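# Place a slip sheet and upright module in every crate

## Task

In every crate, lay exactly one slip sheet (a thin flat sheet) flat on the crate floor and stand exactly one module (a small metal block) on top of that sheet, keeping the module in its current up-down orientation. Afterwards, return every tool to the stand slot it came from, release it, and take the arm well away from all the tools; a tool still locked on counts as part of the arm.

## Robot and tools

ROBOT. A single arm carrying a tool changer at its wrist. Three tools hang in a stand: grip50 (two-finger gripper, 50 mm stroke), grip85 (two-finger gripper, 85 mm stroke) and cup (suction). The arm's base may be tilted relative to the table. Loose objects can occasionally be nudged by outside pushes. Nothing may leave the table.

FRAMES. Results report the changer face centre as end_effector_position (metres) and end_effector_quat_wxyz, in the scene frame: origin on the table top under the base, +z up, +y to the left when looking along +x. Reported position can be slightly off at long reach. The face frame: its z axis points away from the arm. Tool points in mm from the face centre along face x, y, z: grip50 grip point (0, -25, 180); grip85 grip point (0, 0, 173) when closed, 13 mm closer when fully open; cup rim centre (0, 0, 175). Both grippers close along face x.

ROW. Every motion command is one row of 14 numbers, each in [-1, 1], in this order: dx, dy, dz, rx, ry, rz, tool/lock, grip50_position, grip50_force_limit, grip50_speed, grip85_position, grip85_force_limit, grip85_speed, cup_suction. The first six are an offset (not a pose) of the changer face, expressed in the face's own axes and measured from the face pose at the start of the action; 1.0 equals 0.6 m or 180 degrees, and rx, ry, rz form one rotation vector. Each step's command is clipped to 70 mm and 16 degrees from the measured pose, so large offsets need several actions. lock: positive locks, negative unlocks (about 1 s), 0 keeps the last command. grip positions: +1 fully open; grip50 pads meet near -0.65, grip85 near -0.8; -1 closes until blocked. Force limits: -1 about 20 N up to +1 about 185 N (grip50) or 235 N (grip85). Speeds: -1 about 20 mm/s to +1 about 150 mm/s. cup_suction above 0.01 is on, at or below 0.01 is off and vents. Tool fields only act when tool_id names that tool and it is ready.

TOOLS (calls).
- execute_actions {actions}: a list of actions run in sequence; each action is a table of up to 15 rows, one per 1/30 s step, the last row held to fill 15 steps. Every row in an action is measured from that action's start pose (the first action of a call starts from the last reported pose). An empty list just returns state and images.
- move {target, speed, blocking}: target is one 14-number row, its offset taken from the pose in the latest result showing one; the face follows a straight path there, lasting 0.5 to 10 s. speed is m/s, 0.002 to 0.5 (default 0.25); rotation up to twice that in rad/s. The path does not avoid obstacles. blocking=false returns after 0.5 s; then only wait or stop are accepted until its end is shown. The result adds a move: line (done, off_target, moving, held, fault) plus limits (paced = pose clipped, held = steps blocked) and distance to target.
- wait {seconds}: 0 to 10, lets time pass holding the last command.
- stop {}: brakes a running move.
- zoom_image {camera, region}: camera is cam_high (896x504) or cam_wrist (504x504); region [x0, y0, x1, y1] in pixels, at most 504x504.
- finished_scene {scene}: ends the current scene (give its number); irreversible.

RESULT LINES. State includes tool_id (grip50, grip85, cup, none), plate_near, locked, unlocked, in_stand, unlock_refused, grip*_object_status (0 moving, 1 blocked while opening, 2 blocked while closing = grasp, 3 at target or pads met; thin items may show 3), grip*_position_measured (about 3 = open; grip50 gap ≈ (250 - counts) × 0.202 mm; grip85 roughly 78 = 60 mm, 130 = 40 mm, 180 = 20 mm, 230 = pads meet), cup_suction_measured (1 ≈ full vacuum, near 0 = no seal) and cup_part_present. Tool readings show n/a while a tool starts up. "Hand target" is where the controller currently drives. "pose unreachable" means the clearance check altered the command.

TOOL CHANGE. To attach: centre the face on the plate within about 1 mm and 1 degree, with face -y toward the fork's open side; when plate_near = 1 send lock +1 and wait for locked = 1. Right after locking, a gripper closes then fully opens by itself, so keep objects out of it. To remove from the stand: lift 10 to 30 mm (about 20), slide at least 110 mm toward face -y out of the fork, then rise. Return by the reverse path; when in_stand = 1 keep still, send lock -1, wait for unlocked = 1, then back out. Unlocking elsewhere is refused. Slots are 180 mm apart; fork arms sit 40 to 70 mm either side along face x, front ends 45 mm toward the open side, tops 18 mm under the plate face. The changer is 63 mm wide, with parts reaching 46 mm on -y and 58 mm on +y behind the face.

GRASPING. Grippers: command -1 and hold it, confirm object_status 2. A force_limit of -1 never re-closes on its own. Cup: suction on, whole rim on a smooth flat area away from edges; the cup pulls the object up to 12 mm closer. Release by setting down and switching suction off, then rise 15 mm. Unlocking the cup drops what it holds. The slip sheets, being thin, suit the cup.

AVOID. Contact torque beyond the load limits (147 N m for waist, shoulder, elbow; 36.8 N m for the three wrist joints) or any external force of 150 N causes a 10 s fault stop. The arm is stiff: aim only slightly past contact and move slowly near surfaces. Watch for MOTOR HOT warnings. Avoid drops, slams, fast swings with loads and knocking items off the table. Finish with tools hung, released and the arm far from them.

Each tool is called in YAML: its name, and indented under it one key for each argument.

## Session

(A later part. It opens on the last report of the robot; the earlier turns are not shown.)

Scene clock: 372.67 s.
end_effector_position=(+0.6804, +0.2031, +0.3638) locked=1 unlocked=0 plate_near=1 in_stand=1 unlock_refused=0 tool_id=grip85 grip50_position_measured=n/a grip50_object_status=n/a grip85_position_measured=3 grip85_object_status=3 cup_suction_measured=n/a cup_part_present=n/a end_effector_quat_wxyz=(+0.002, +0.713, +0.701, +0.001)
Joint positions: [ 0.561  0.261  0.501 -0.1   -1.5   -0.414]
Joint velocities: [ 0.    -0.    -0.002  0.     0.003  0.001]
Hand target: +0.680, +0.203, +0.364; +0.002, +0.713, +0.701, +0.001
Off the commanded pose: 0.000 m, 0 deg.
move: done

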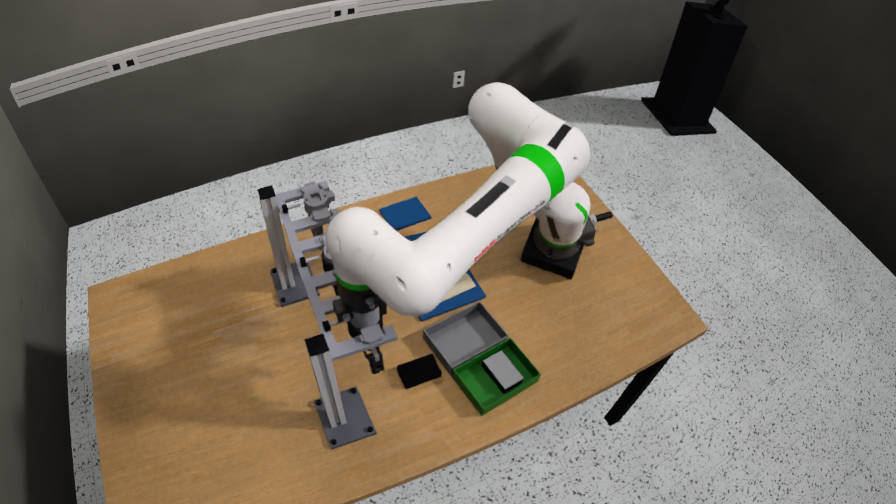

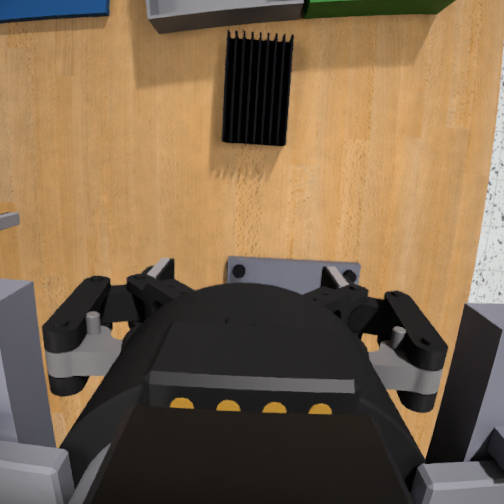

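execute_actions:
  actions:
    - [[0,0,0,0,0,0,-1,1,0,0,1,-0.5,0.5,0]]
    - [[0,0,0,0,0,0,-1,1,0,0,1,-0.5,0.5,0]]

Scene clock: 375.23 s.
end_effector_position=(+0.6804, +0.2032, +0.3639) locked=0 unlocked=1 plate_near=1 in_stand=1 unlock_refused=0 tool_id=none grip50_position_measured=n/a grip50_object_status=n/a grip85_position_measured=n/a grip85_object_status=n/a cup_suction_measured=n/a cup_part_present=n/a end_effector_quat_wxyz=(+0.002, +0.713, +0.701, +0.002)
Joint positions: [ 0.561  0.261  0.501 -0.1   -1.5   -0.414]
Joint velocities: [-0.    -0.001  0.    -0.     0.     0.001]
Hand target: +0.680, +0.203, +0.364; +0.002, +0.713, +0.701, +0.002
Off the commanded pose: 0.000 m, 0 deg.

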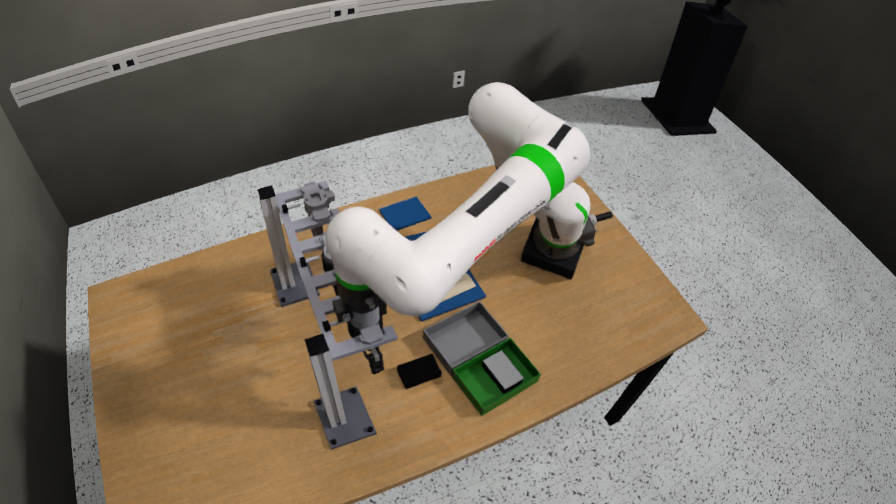

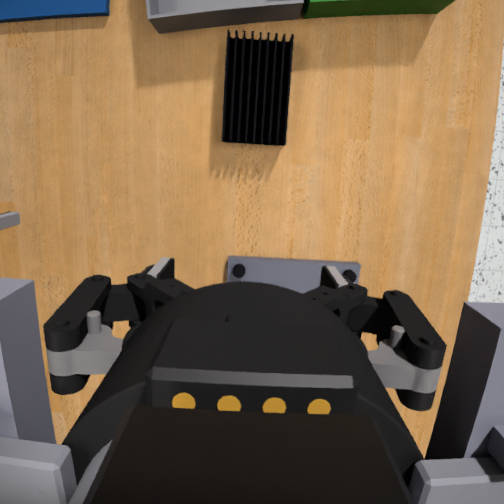

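move:
  target: [0, 0, -0.075, 0, 0, 0, 0, 1, 0, 0, 1, -0.5, 0.5, 0]
  speed: 0.12

zoom_image:
  camera: "cam_wrist"
  region: [180, 260, 330, 410]

Scene clock: 380.57 s.
end_effector_position=(+0.6802, +0.2030, +0.4088) locked=0 unlocked=1 plate_near=0 in_stand=0 unlock_refused=0 tool_id=none grip50_position_measured=n/a grip50_object_status=n/a grip85_position_measured=n/a grip85_object_status=n/a cup_suction_measured=n/a cup_part_present=n/a end_effector_quat_wxyz=(+0.002, +0.713, +0.701, +0.002)
Joint positions: [ 0.552  0.258  0.6   -0.103 -1.602 -0.416]
Joint velocities: [-0.     0.002  0.002  0.    -0.003  0.002]
Hand target: +0.680, +0.203, +0.409; +0.002, +0.713, +0.701, +0.002
Off the commanded pose: 0.000 m, 0 deg.
move: done

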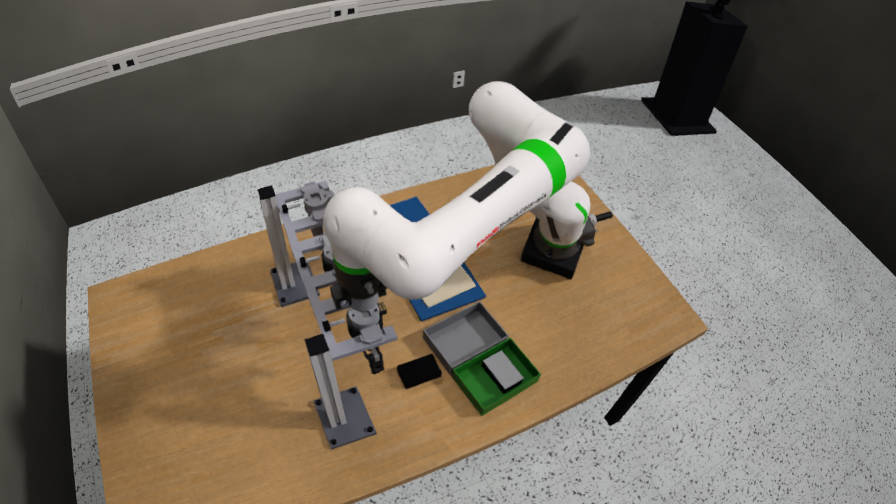

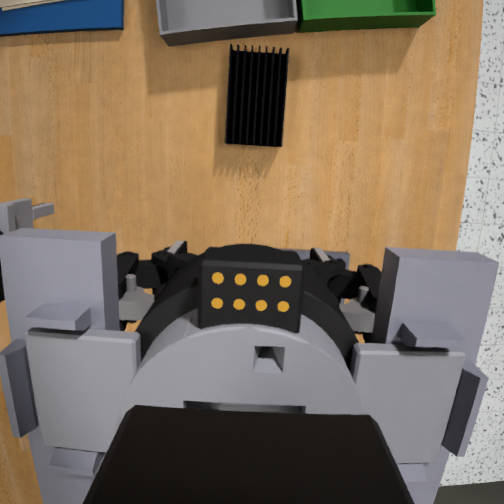

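Region (180, 260, 330, 410) of cam_wrist's 504x504 image, scaled by 3.360, with more detail than that image has.

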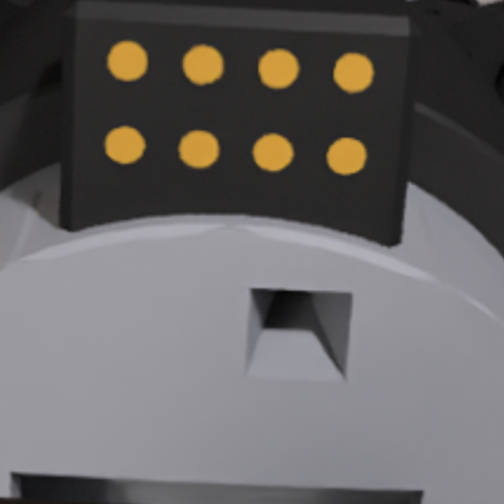

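move:
  target: [-0.6, 0, 0, 0, 0, 0, 0, 1, 0, 0, 1, -0.5, 0.5, 0]
  speed: 0.4

zoom_image:
  camera: "cam_wrist"
  region: [180, 260, 330, 410]

Scene clock: 386.73 s.
end_effector_position=(+0.6740, -0.1565, +0.4083) locked=0 unlocked=1 plate_near=0 in_stand=0 unlock_refused=0 tool_id=none grip50_position_measured=n/a grip50_object_status=n/a grip85_position_measured=n/a grip85_object_status=n/a cup_suction_measured=n/a cup_part_present=n/a end_effector_quat_wxyz=(+0.002, +0.713, +0.701, +0.001)
Joint positions: [-0.105  0.404  0.658 -0.269 -1.637  0.217]
Joint velocities: [-0.     0.004  0.006 -0.001 -0.003  0.003]
Hand target: +0.674, -0.157, +0.408; +0.002, +0.713, +0.701, +0.001
Off the commanded pose: 0.001 m, 0 deg.
move: done; limits=paced

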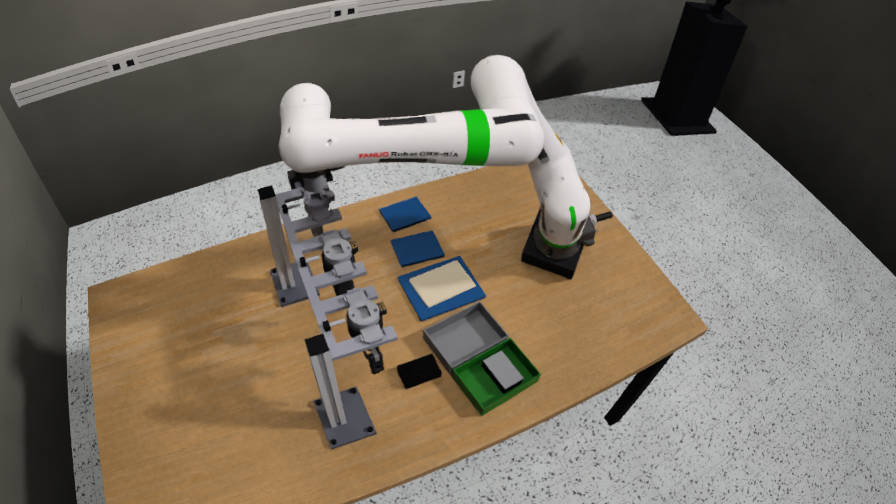

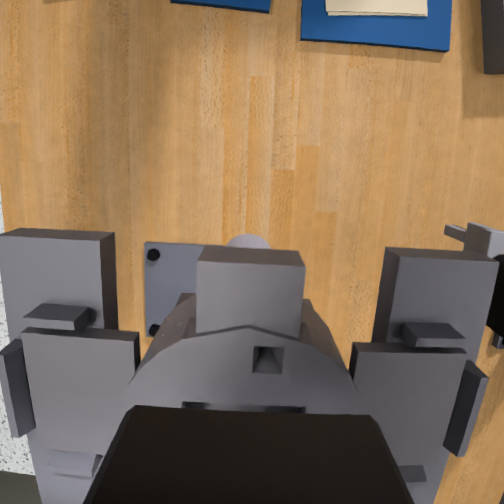

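Region (180, 260, 330, 410) of cam_wrist's 504x504 image, scaled by 3.360, with more detail than that image has.

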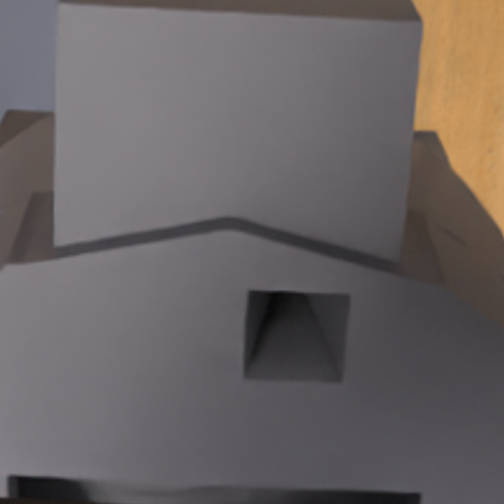

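move:
  target: [-0.0003, 0.0001, 0.0738, 0, 0, 0, 0, 1, 0, 0, 1, -0.5, 0.5, 0]
  speed: 0.05

Scene clock: 390.93 s.
end_effector_position=(+0.6743, -0.1567, +0.3641) locked=0 unlocked=1 plate_near=0 in_stand=1 unlock_refused=0 tool_id=none grip50_position_measured=n/a grip50_object_status=n/a grip85_position_measured=n/a grip85_object_status=n/a cup_suction_measured=n/a cup_part_present=n/a end_effector_quat_wxyz=(+0.002, +0.713, +0.701, +0.001)
Joint positions: [-0.085  0.405  0.56  -0.265 -1.537  0.224]
Joint velocities: [ 0.001  0.    -0.002  0.001  0.002  0.   ]
Hand target: +0.674, -0.157, +0.364; +0.002, +0.713, +0.701, +0.001
Off the commanded pose: 0.000 m, 0 deg.
move: done

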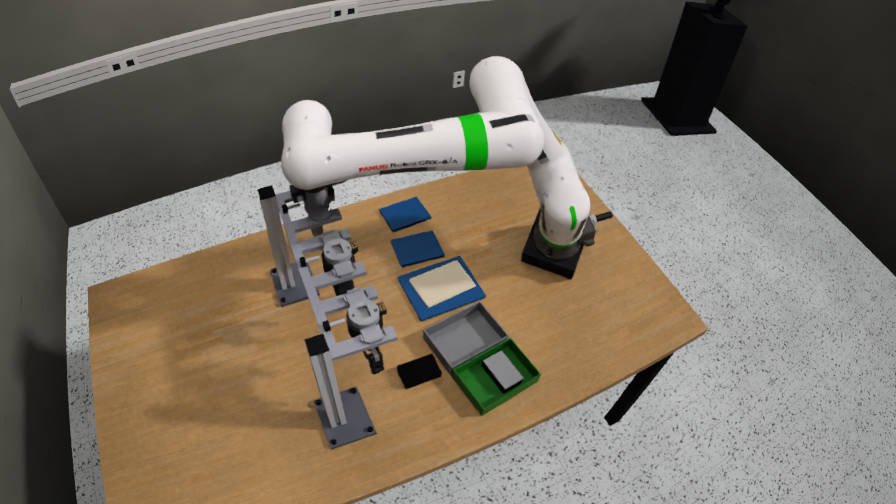

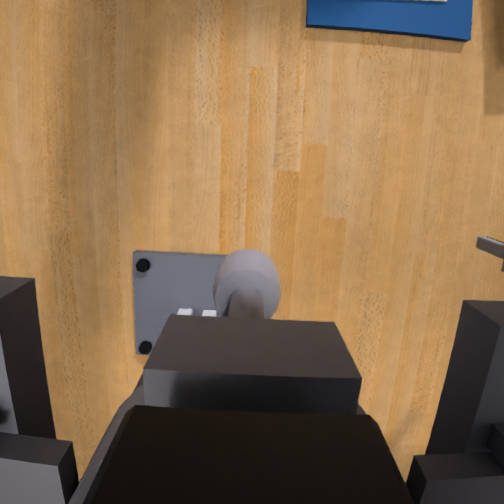

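execute_actions:
  actions: []

Scene clock: 400.83 s.
end_effector_position=(+0.6743, -0.1567, +0.3640) locked=0 unlocked=1 plate_near=0 in_stand=1 unlock_refused=0 tool_id=none grip50_position_measured=n/a grip50_object_status=n/a grip85_position_measured=n/a grip85_object_status=n/a cup_suction_measured=n/a cup_part_present=n/a end_effector_quat_wxyz=(+0.002, +0.713, +0.701, +0.001)
Joint positions: [-0.085  0.405  0.56  -0.265 -1.537  0.224]
Joint velocities: [-0.001 -0.001  0.001 -0.     0.    -0.001]
Hand target: +0.674, -0.157, +0.364; +0.002, +0.713, +0.701, +0.001
Off the commanded pose: 0.000 m, 0 deg.

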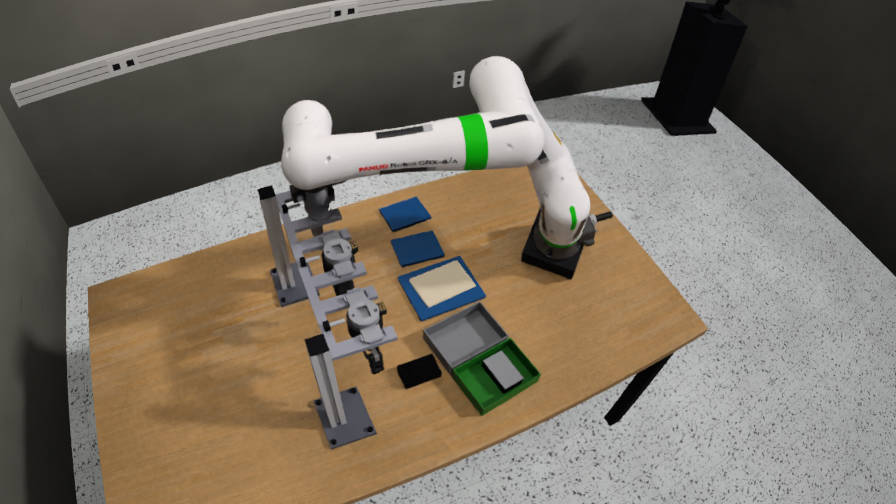

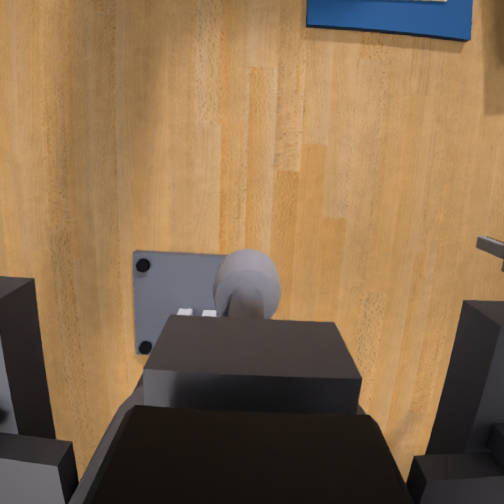

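move:
  target: [0,0,0.001,0,0,0,0,0,0,0,0,0,0,0]
  speed: 0.01

Scene clock: 405.07 s.
end_effector_position=(+0.6743, -0.1567, +0.3635) locked=0 unlocked=1 plate_near=1 in_stand=1 unlock_refused=0 tool_id=none grip50_position_measured=n/a grip50_object_status=n/a grip85_position_measured=n/a grip85_object_status=n/a cup_suction_measured=n/a cup_part_present=n/a end_effector_quat_wxyz=(+0.002, +0.713, +0.701, +0.001)
Joint positions: [-0.084  0.405  0.559 -0.265 -1.535  0.224]
Joint velocities: [-0.001 -0.    -0.001 -0.     0.    -0.001]
Hand target: +0.674, -0.157, +0.363; +0.002, +0.713, +0.701, +0.001
Off the commanded pose: 0.000 m, 0 deg.
move: done

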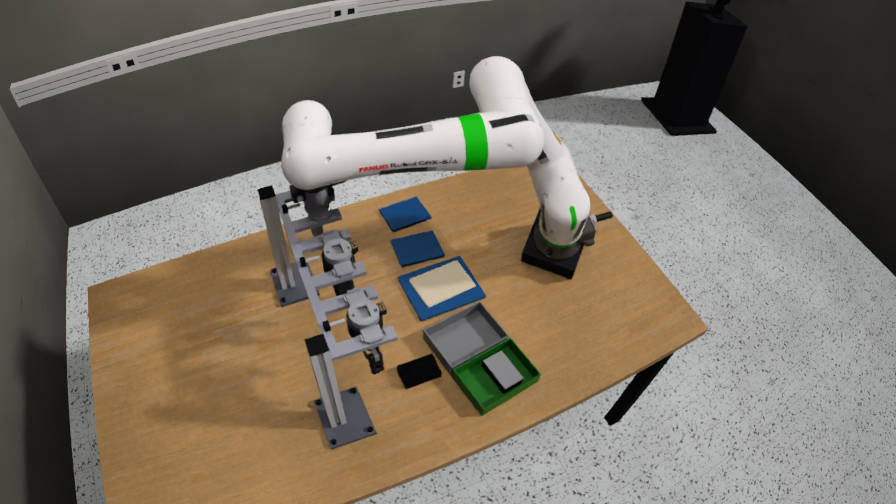

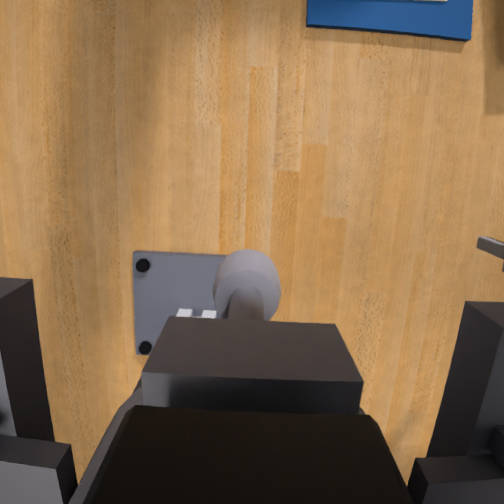

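execute_actions:
  actions:
    - [[0,0,0,0,0,0,1,0,0,0,0,0,0,0]]

Scene clock: 406.70 s.
end_effector_position=(+0.6743, -0.1567, +0.3634) locked=0 unlocked=0 plate_near=1 in_stand=1 unlock_refused=0 tool_id=none grip50_position_measured=n/a grip50_object_status=n/a grip85_position_measured=n/a grip85_object_status=n/a cup_suction_measured=n/a cup_part_present=n/a end_effector_quat_wxyz=(+0.002, +0.713, +0.701, +0.001)
Joint positions: [-0.084  0.405  0.559 -0.265 -1.535  0.224]
Joint velocities: [-0.001  0.001  0.    -0.     0.     0.   ]
Hand target: +0.674, -0.157, +0.363; +0.002, +0.713, +0.701, +0.001
Off the commanded pose: 0.000 m, 0 deg.

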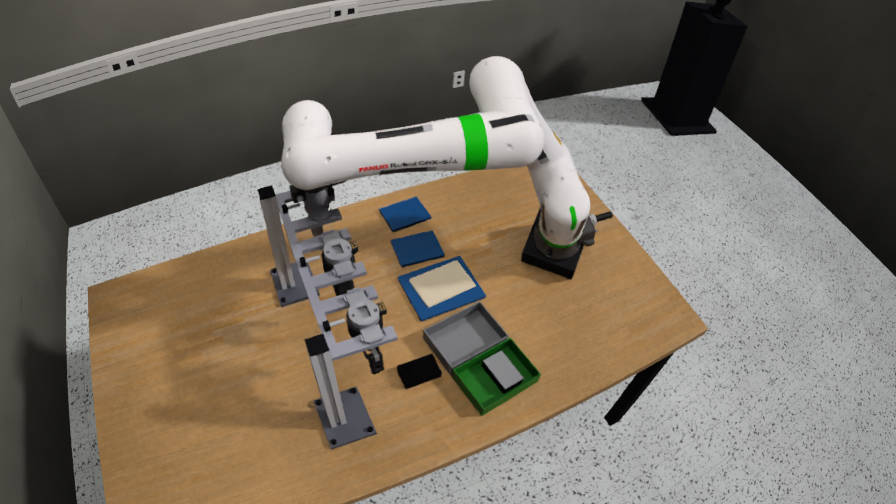

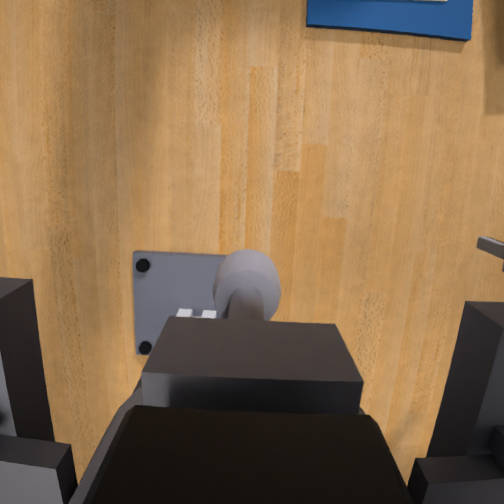

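execute_actions:
  actions: []

Scene clock: 409.03 s.
end_effector_position=(+0.6744, -0.1567, +0.3635) locked=1 unlocked=0 plate_near=1 in_stand=1 unlock_refused=0 tool_id=cup grip50_position_measured=n/a grip50_object_status=n/a grip85_position_measured=n/a grip85_object_status=n/a cup_suction_measured=0.00 cup_part_present=0 end_effector_quat_wxyz=(+0.002, +0.713, +0.701, +0.001)
Joint positions: [-0.084  0.405  0.559 -0.265 -1.535  0.224]
Joint velocities: [ 0.    -0.001  0.    -0.     0.    -0.001]
Hand target: +0.674, -0.157, +0.363; +0.002, +0.713, +0.701, +0.001
Off the commanded pose: 0.000 m, 0 deg.

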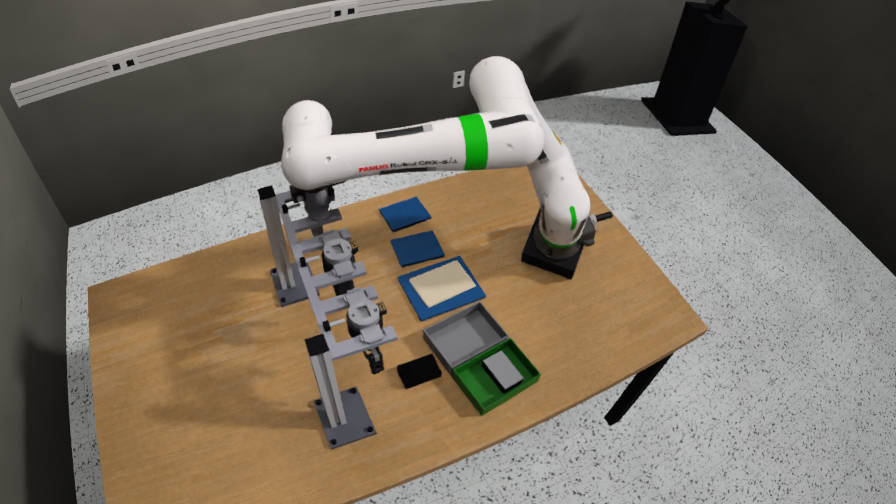

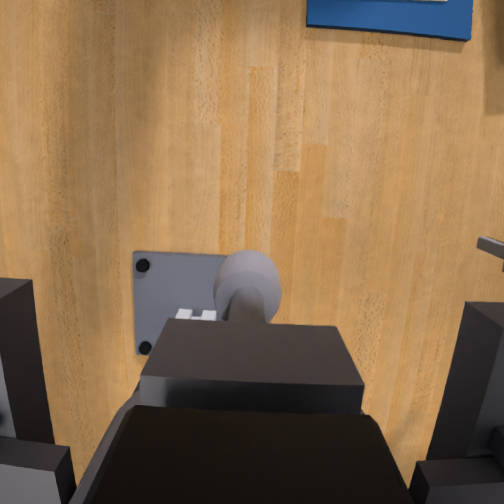

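Locked. Lift 20 mm and exit.

move:
  target: [0,0,-0.0333,0,0,0,0,0,0,0,0,0,0,0]
  speed: 0.08

move:
  target: [0,-0.21,0,0,0,0,0,0,0,0,0,0,0,0]
  speed: 0.2

Scene clock: 411.57 s.
end_effector_position=(+0.6742, -0.1566, +0.3834) locked=1 unlocked=0 plate_near=1 in_stand=0 unlock_refused=0 tool_id=cup grip50_position_measured=n/a grip50_object_status=n/a grip85_position_measured=n/a grip85_object_status=n/a cup_suction_measured=0.00 cup_part_present=0 end_effector_quat_wxyz=(+0.002, +0.713, +0.701, +0.001)
Joint positions: [-0.093  0.403  0.6   -0.267 -1.58   0.221]
Joint velocities: [-0.001  0.001  0.002  0.    -0.002  0.   ]
Hand target: +0.674, -0.157, +0.383; +0.002, +0.713, +0.701, +0.001
Off the commanded pose: 0.000 m, 0 deg.
move: done

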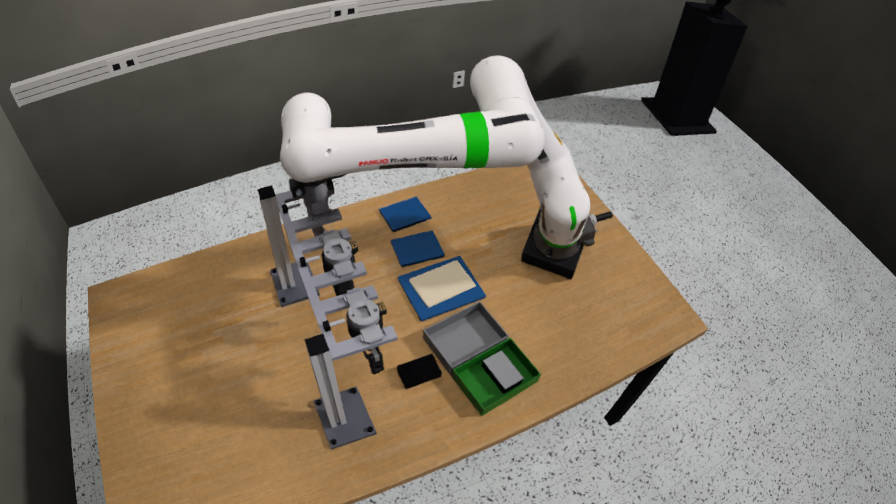

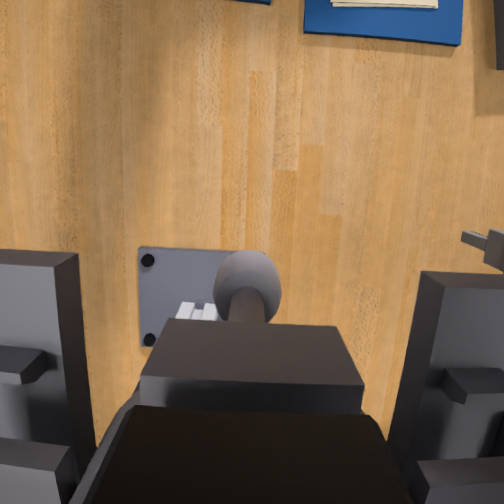

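Scene clock: 412.70 s.
end_effector_position=(+0.5484, -0.1546, +0.3828) locked=1 unlocked=0 plate_near=1 in_stand=0 unlock_refused=0 tool_id=cup grip50_position_measured=n/a grip50_object_status=n/a grip85_position_measured=n/a grip85_object_status=n/a cup_suction_measured=0.00 cup_part_present=0 end_effector_quat_wxyz=(+0.002, +0.713, +0.701, +0.001)
Joint positions: [-0.151  0.114  0.175 -0.279 -1.464  0.314]
Joint velocities: [-0.001 -0.002 -0.002  0.     0.001  0.002]
Hand target: +0.548, -0.155, +0.383; +0.002, +0.713, +0.701, +0.001
Off the commanded pose: 0.000 m, 0 deg.
move: done

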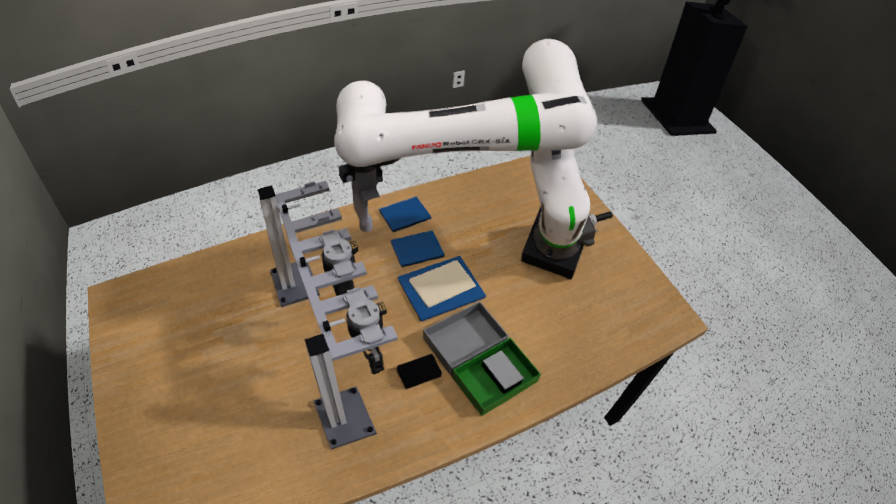

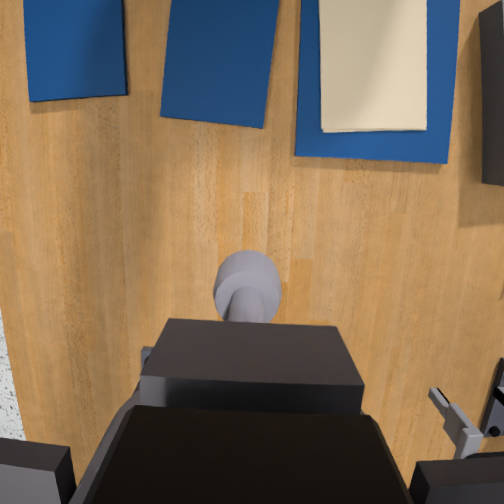

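move:
  target: [0.1935,-0.2342,0.138,0,0,0,0,0,0,0,0,0,0,0]
  speed: 0.4

Scene clock: 420.13 s.
end_effector_position=(+0.4103, -0.0363, +0.2995) locked=1 unlocked=0 plate_near=1 in_stand=0 unlock_refused=0 tool_id=cup grip50_position_measured=n/a grip50_object_status=n/a grip85_position_measured=n/a grip85_object_status=n/a cup_suction_measured=0.00 cup_part_present=0 end_effector_quat_wxyz=(+0.002, +0.713, +0.701, +0.001)
Joint positions: [ 0.146 -0.306 -0.426 -0.23  -1.214  0.065]
Joint velocities: [ 0.004 -0.003 -0.003  0.004  0.002 -0.009]
Hand target: +0.410, -0.036, +0.300; +0.002, +0.713, +0.701, +0.001
Off the commanded pose: 0.000 m, 0 deg.
move: done; limits=paced

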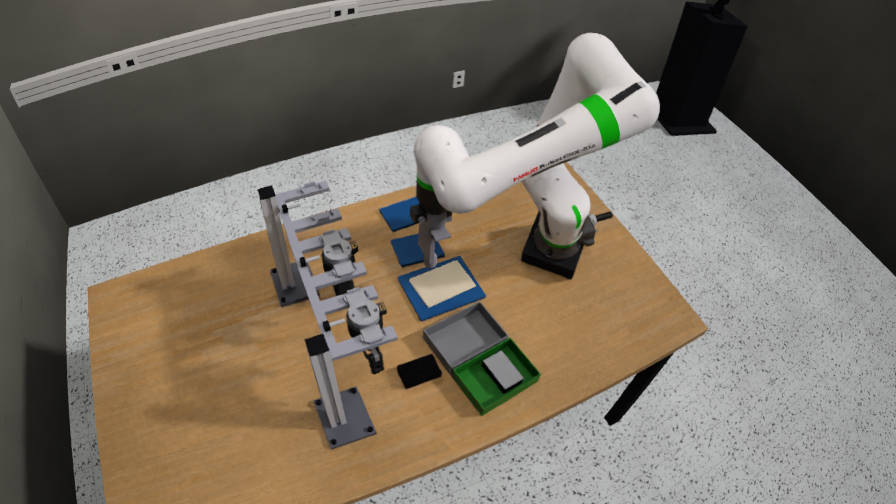

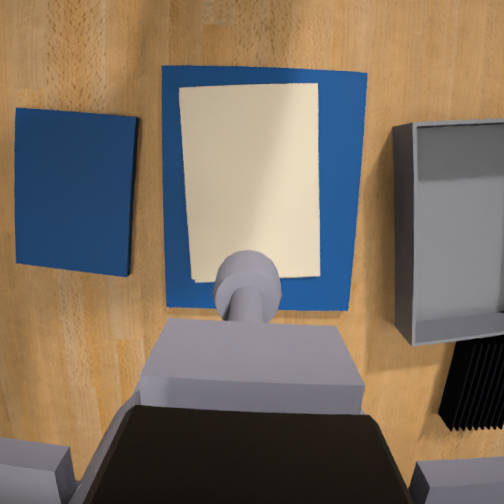

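zoom_image:
  camera: "cam_wrist"
  region: [160, 70, 220, 130]

zoom_image:
  camera: "cam_wrist"
  region: [280, 65, 340, 125]

zoom_image:
  camera: "cam_wrist"
  region: [170, 240, 230, 300]

zoom_image:
  camera: "cam_wrist"
  region: [280, 240, 340, 300]

Region (160, 70, 220, 130) of cam_wrist's 504x504 image, scaled by 8.400, with more detail than that image has.

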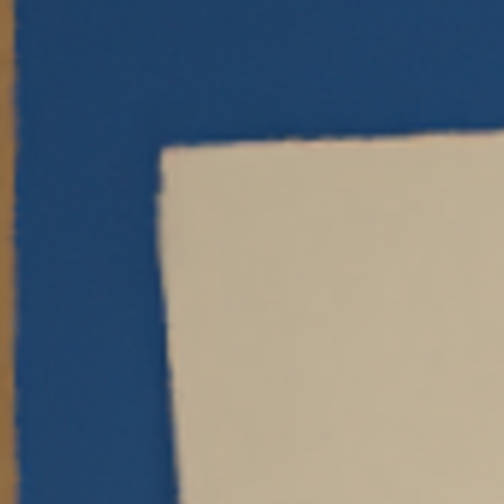

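Region (280, 65, 340, 125) of cam_wrist's 504x504 image, scaled by 8.400, with more detail than that image has.

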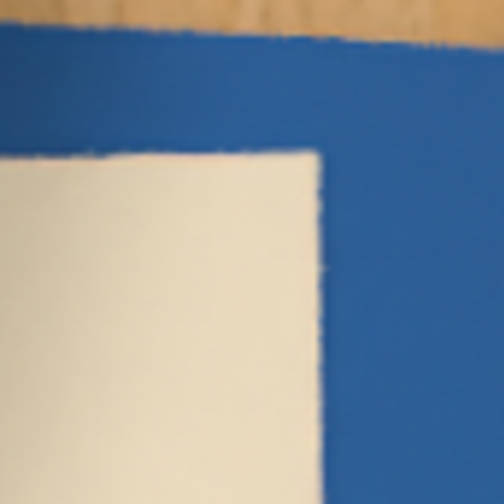

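Region (170, 240, 230, 300) of cam_wrist's 504x504 image, scaled by 8.400, with more detail than that image has.

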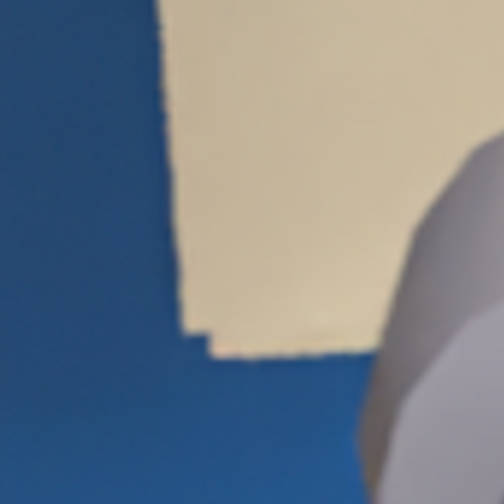

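Region (280, 240, 340, 300) of cam_wrist's 504x504 image, scaled by 8.400, with more detail than that image has.

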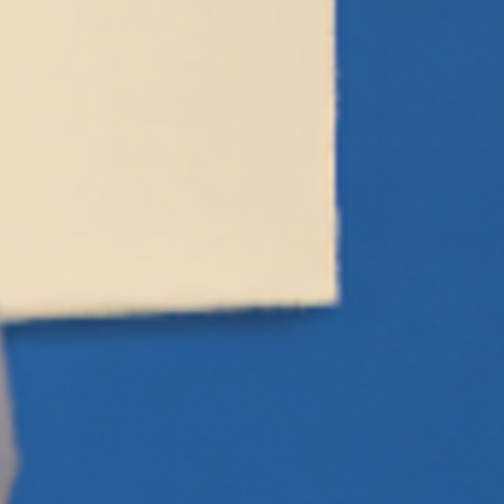

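move:
  target: [-0.0015,-0.0763,0.1692,0,0,0,0,0,0,0,0,0,0,0]
  speed: 0.25

Scene clock: 437.63 s.
end_effector_position=(+0.3651, -0.0362, +0.1978) locked=1 unlocked=0 plate_near=1 in_stand=0 unlock_refused=0 tool_id=cup grip50_position_measured=n/a grip50_object_status=n/a grip85_position_measured=n/a grip85_object_status=n/a cup_suction_measured=0.00 cup_part_present=0 end_effector_quat_wxyz=(+0.002, +0.713, +0.701, +0.001)
Joint positions: [ 0.224 -0.287 -0.672 -0.245 -0.939  0.053]
Joint velocities: [ 0.001  0.003 -0.001  0.     0.003 -0.001]
Hand target: +0.365, -0.036, +0.198; +0.002, +0.713, +0.701, +0.001
Off the commanded pose: 0.000 m, 0 deg.
move: done

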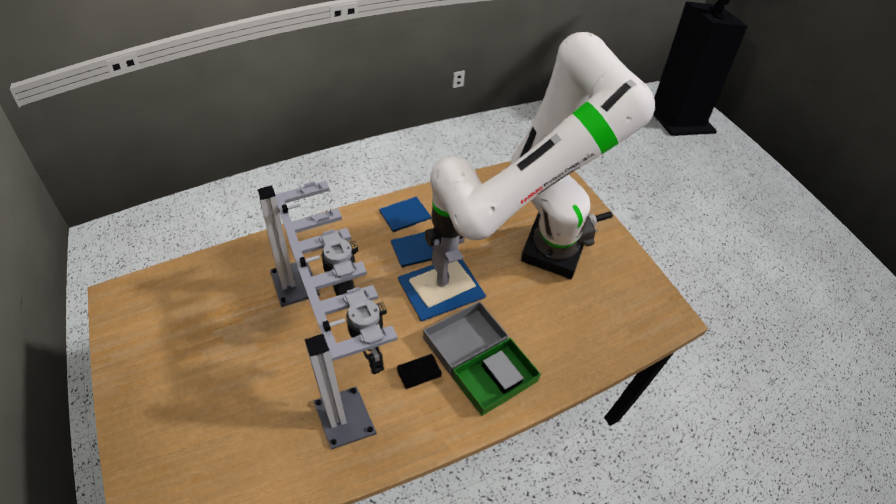

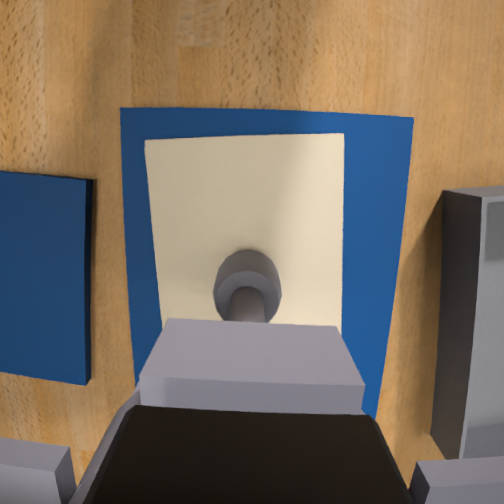

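zoom_image:
  camera: "cam_wrist"
  region: [125, 120, 185, 180]

zoom_image:
  camera: "cam_wrist"
  region: [310, 115, 370, 175]

Region (125, 120, 185, 180) of cam_wrist's 504x504 image, scaled by 8.400, with more detail than that image has.

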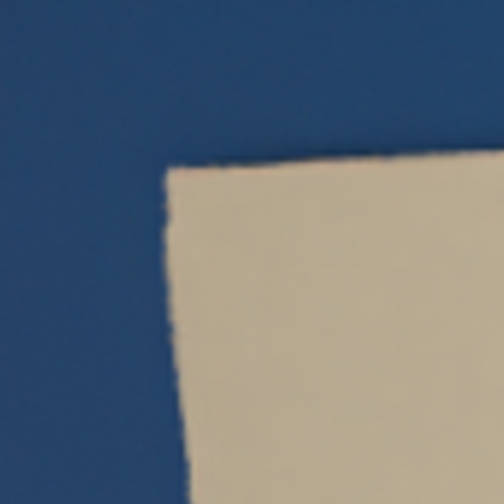

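Region (310, 115, 370, 175) of cam_wrist's 504x504 image, scaled by 8.400, with more detail than that image has.

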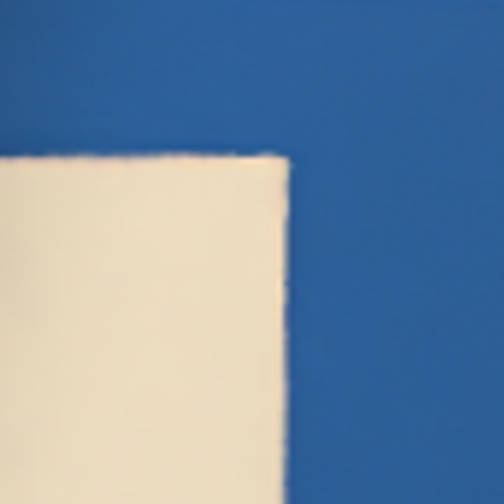

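move:
  target: [0,0,0.0125,0,0,0,0,0,0,0,0,0,0,1]
  speed: 0.02

Scene clock: 448.07 s.
end_effector_position=(+0.3652, -0.0362, +0.1903) locked=1 unlocked=0 plate_near=1 in_stand=0 unlock_refused=0 tool_id=cup grip50_position_measured=n/a grip50_object_status=n/a grip85_position_measured=n/a grip85_object_status=n/a cup_suction_measured=0.71 cup_part_present=1 end_effector_quat_wxyz=(+0.001, +0.713, +0.701, +0.001)
Joint positions: [ 0.229 -0.273 -0.679 -0.247 -0.917  0.054]
Joint velocities: [ 0.001  0.004 -0.     0.     0.004 -0.   ]
Hand target: +0.365, -0.036, +0.190; +0.001, +0.713, +0.701, +0.001
Off the commanded pose: 0.000 m, 0 deg.
move: done

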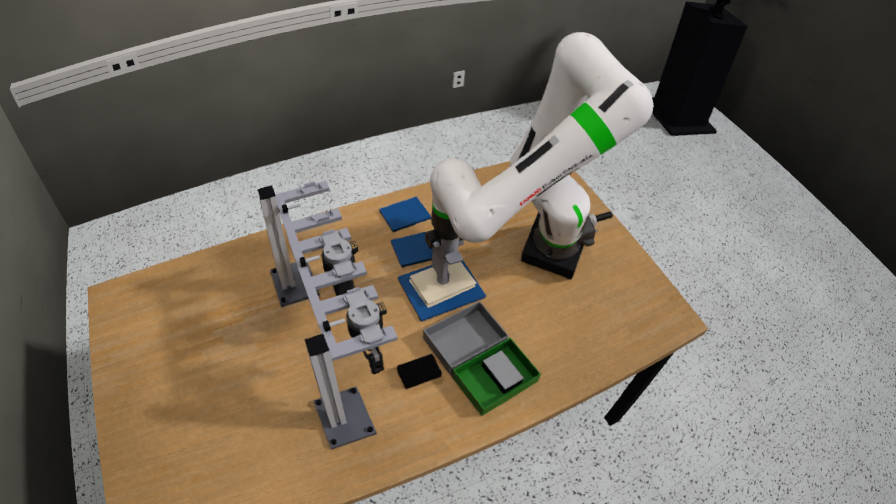

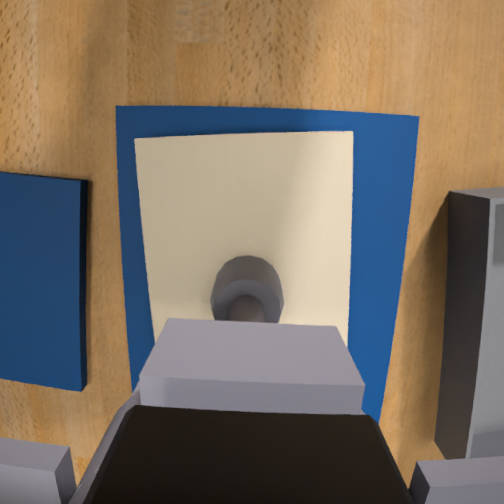

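zoom_image:
  camera: "cam_high"
  region: [390, 240, 500, 330]

Region (390, 240, 500, 330) of cam_high's 896x504 image, scaled by 4.582, with more detail than that image has; it fills the top 412 rows of this view, and the rest is white.

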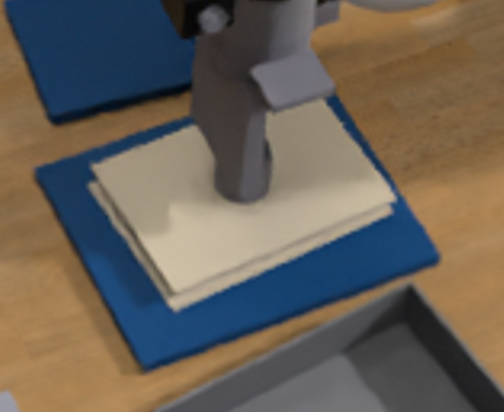

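move:
  target: [0.05,0,-0.0667,0,0,0,0,0,0,0,0,0,0,1]
  speed: 0.2

move:
  target: [0.2827,0.0416,0.0138,0,0,-0.0211,0,0,0,0,0,0,0,1]
  speed: 0.3

Scene clock: 459.90 s.
end_effector_position=(+0.3655, -0.0064, +0.2304) locked=1 unlocked=0 plate_near=1 in_stand=0 unlock_refused=0 tool_id=cup grip50_position_measured=n/a grip50_object_status=n/a grip85_position_measured=n/a grip85_object_status=n/a cup_suction_measured=0.91 cup_part_present=1 end_effector_quat_wxyz=(+0.002, +0.713, +0.701, +0.001)
Joint positions: [ 0.317 -0.387 -0.657 -0.201 -1.031 -0.08 ]
Joint velocities: [ 0.003 -0.002  0.     0.002 -0.002 -0.005]
Hand target: +0.365, -0.006, +0.230; +0.002, +0.713, +0.701, +0.001
Off the commanded pose: 0.000 m, 0 deg.
move: done

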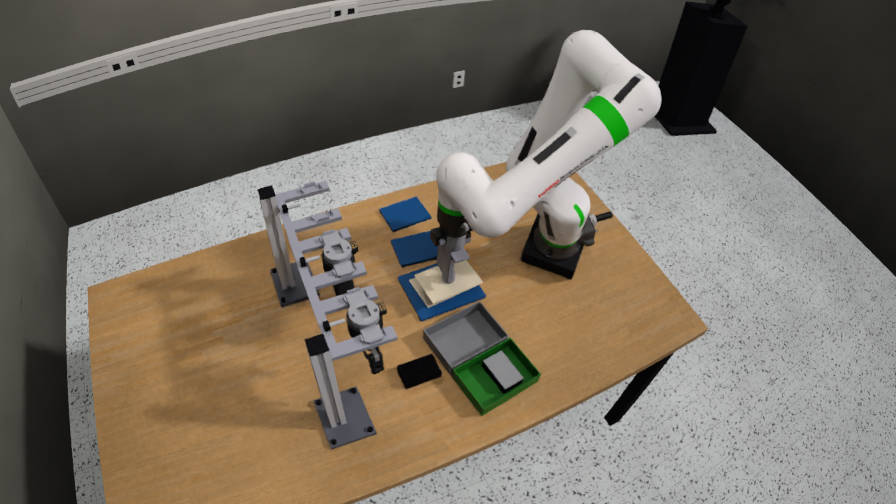

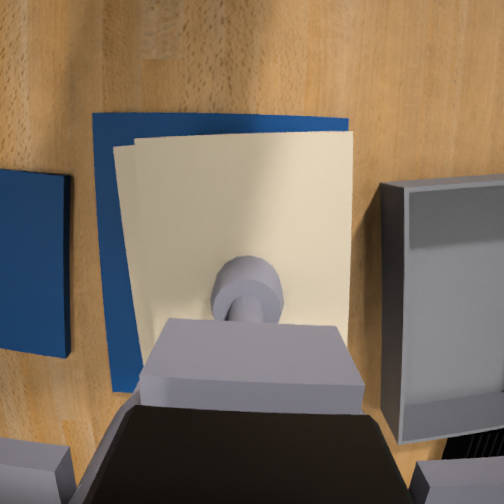

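Scene clock: 461.07 s.
end_effector_position=(+0.3934, +0.1630, +0.2226) locked=1 unlocked=0 plate_near=1 in_stand=0 unlock_refused=0 tool_id=cup grip50_position_measured=n/a grip50_object_status=n/a grip85_position_measured=n/a grip85_object_status=n/a cup_suction_measured=0.91 cup_part_present=1 end_effector_quat_wxyz=(+0.001, +0.689, +0.724, +0.002)
Joint positions: [ 0.872 -0.355 -0.613 -0.003 -0.985 -0.648]
Joint velocities: [ 0.003  0.003  0.     0.004  0.001 -0.006]
Hand target: +0.393, +0.163, +0.223; +0.002, +0.689, +0.724, +0.002
Off the commanded pose: 0.000 m, 0 deg.
move: done

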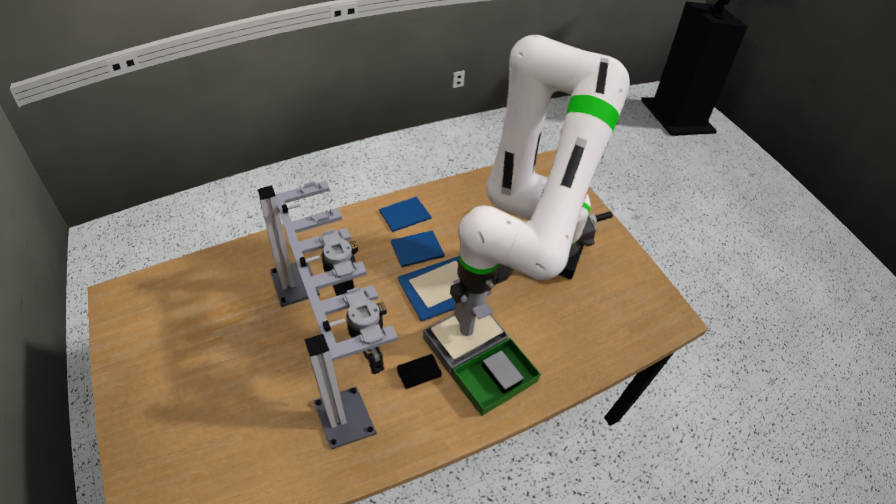

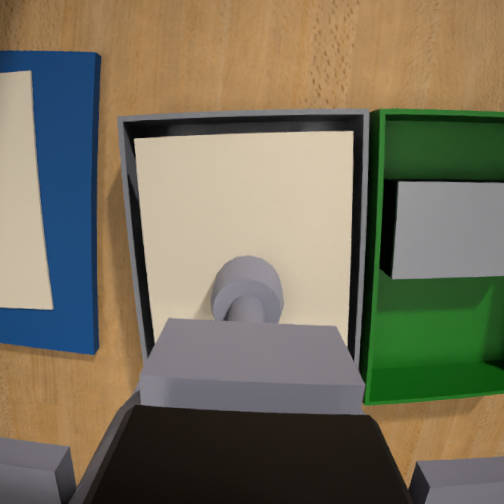

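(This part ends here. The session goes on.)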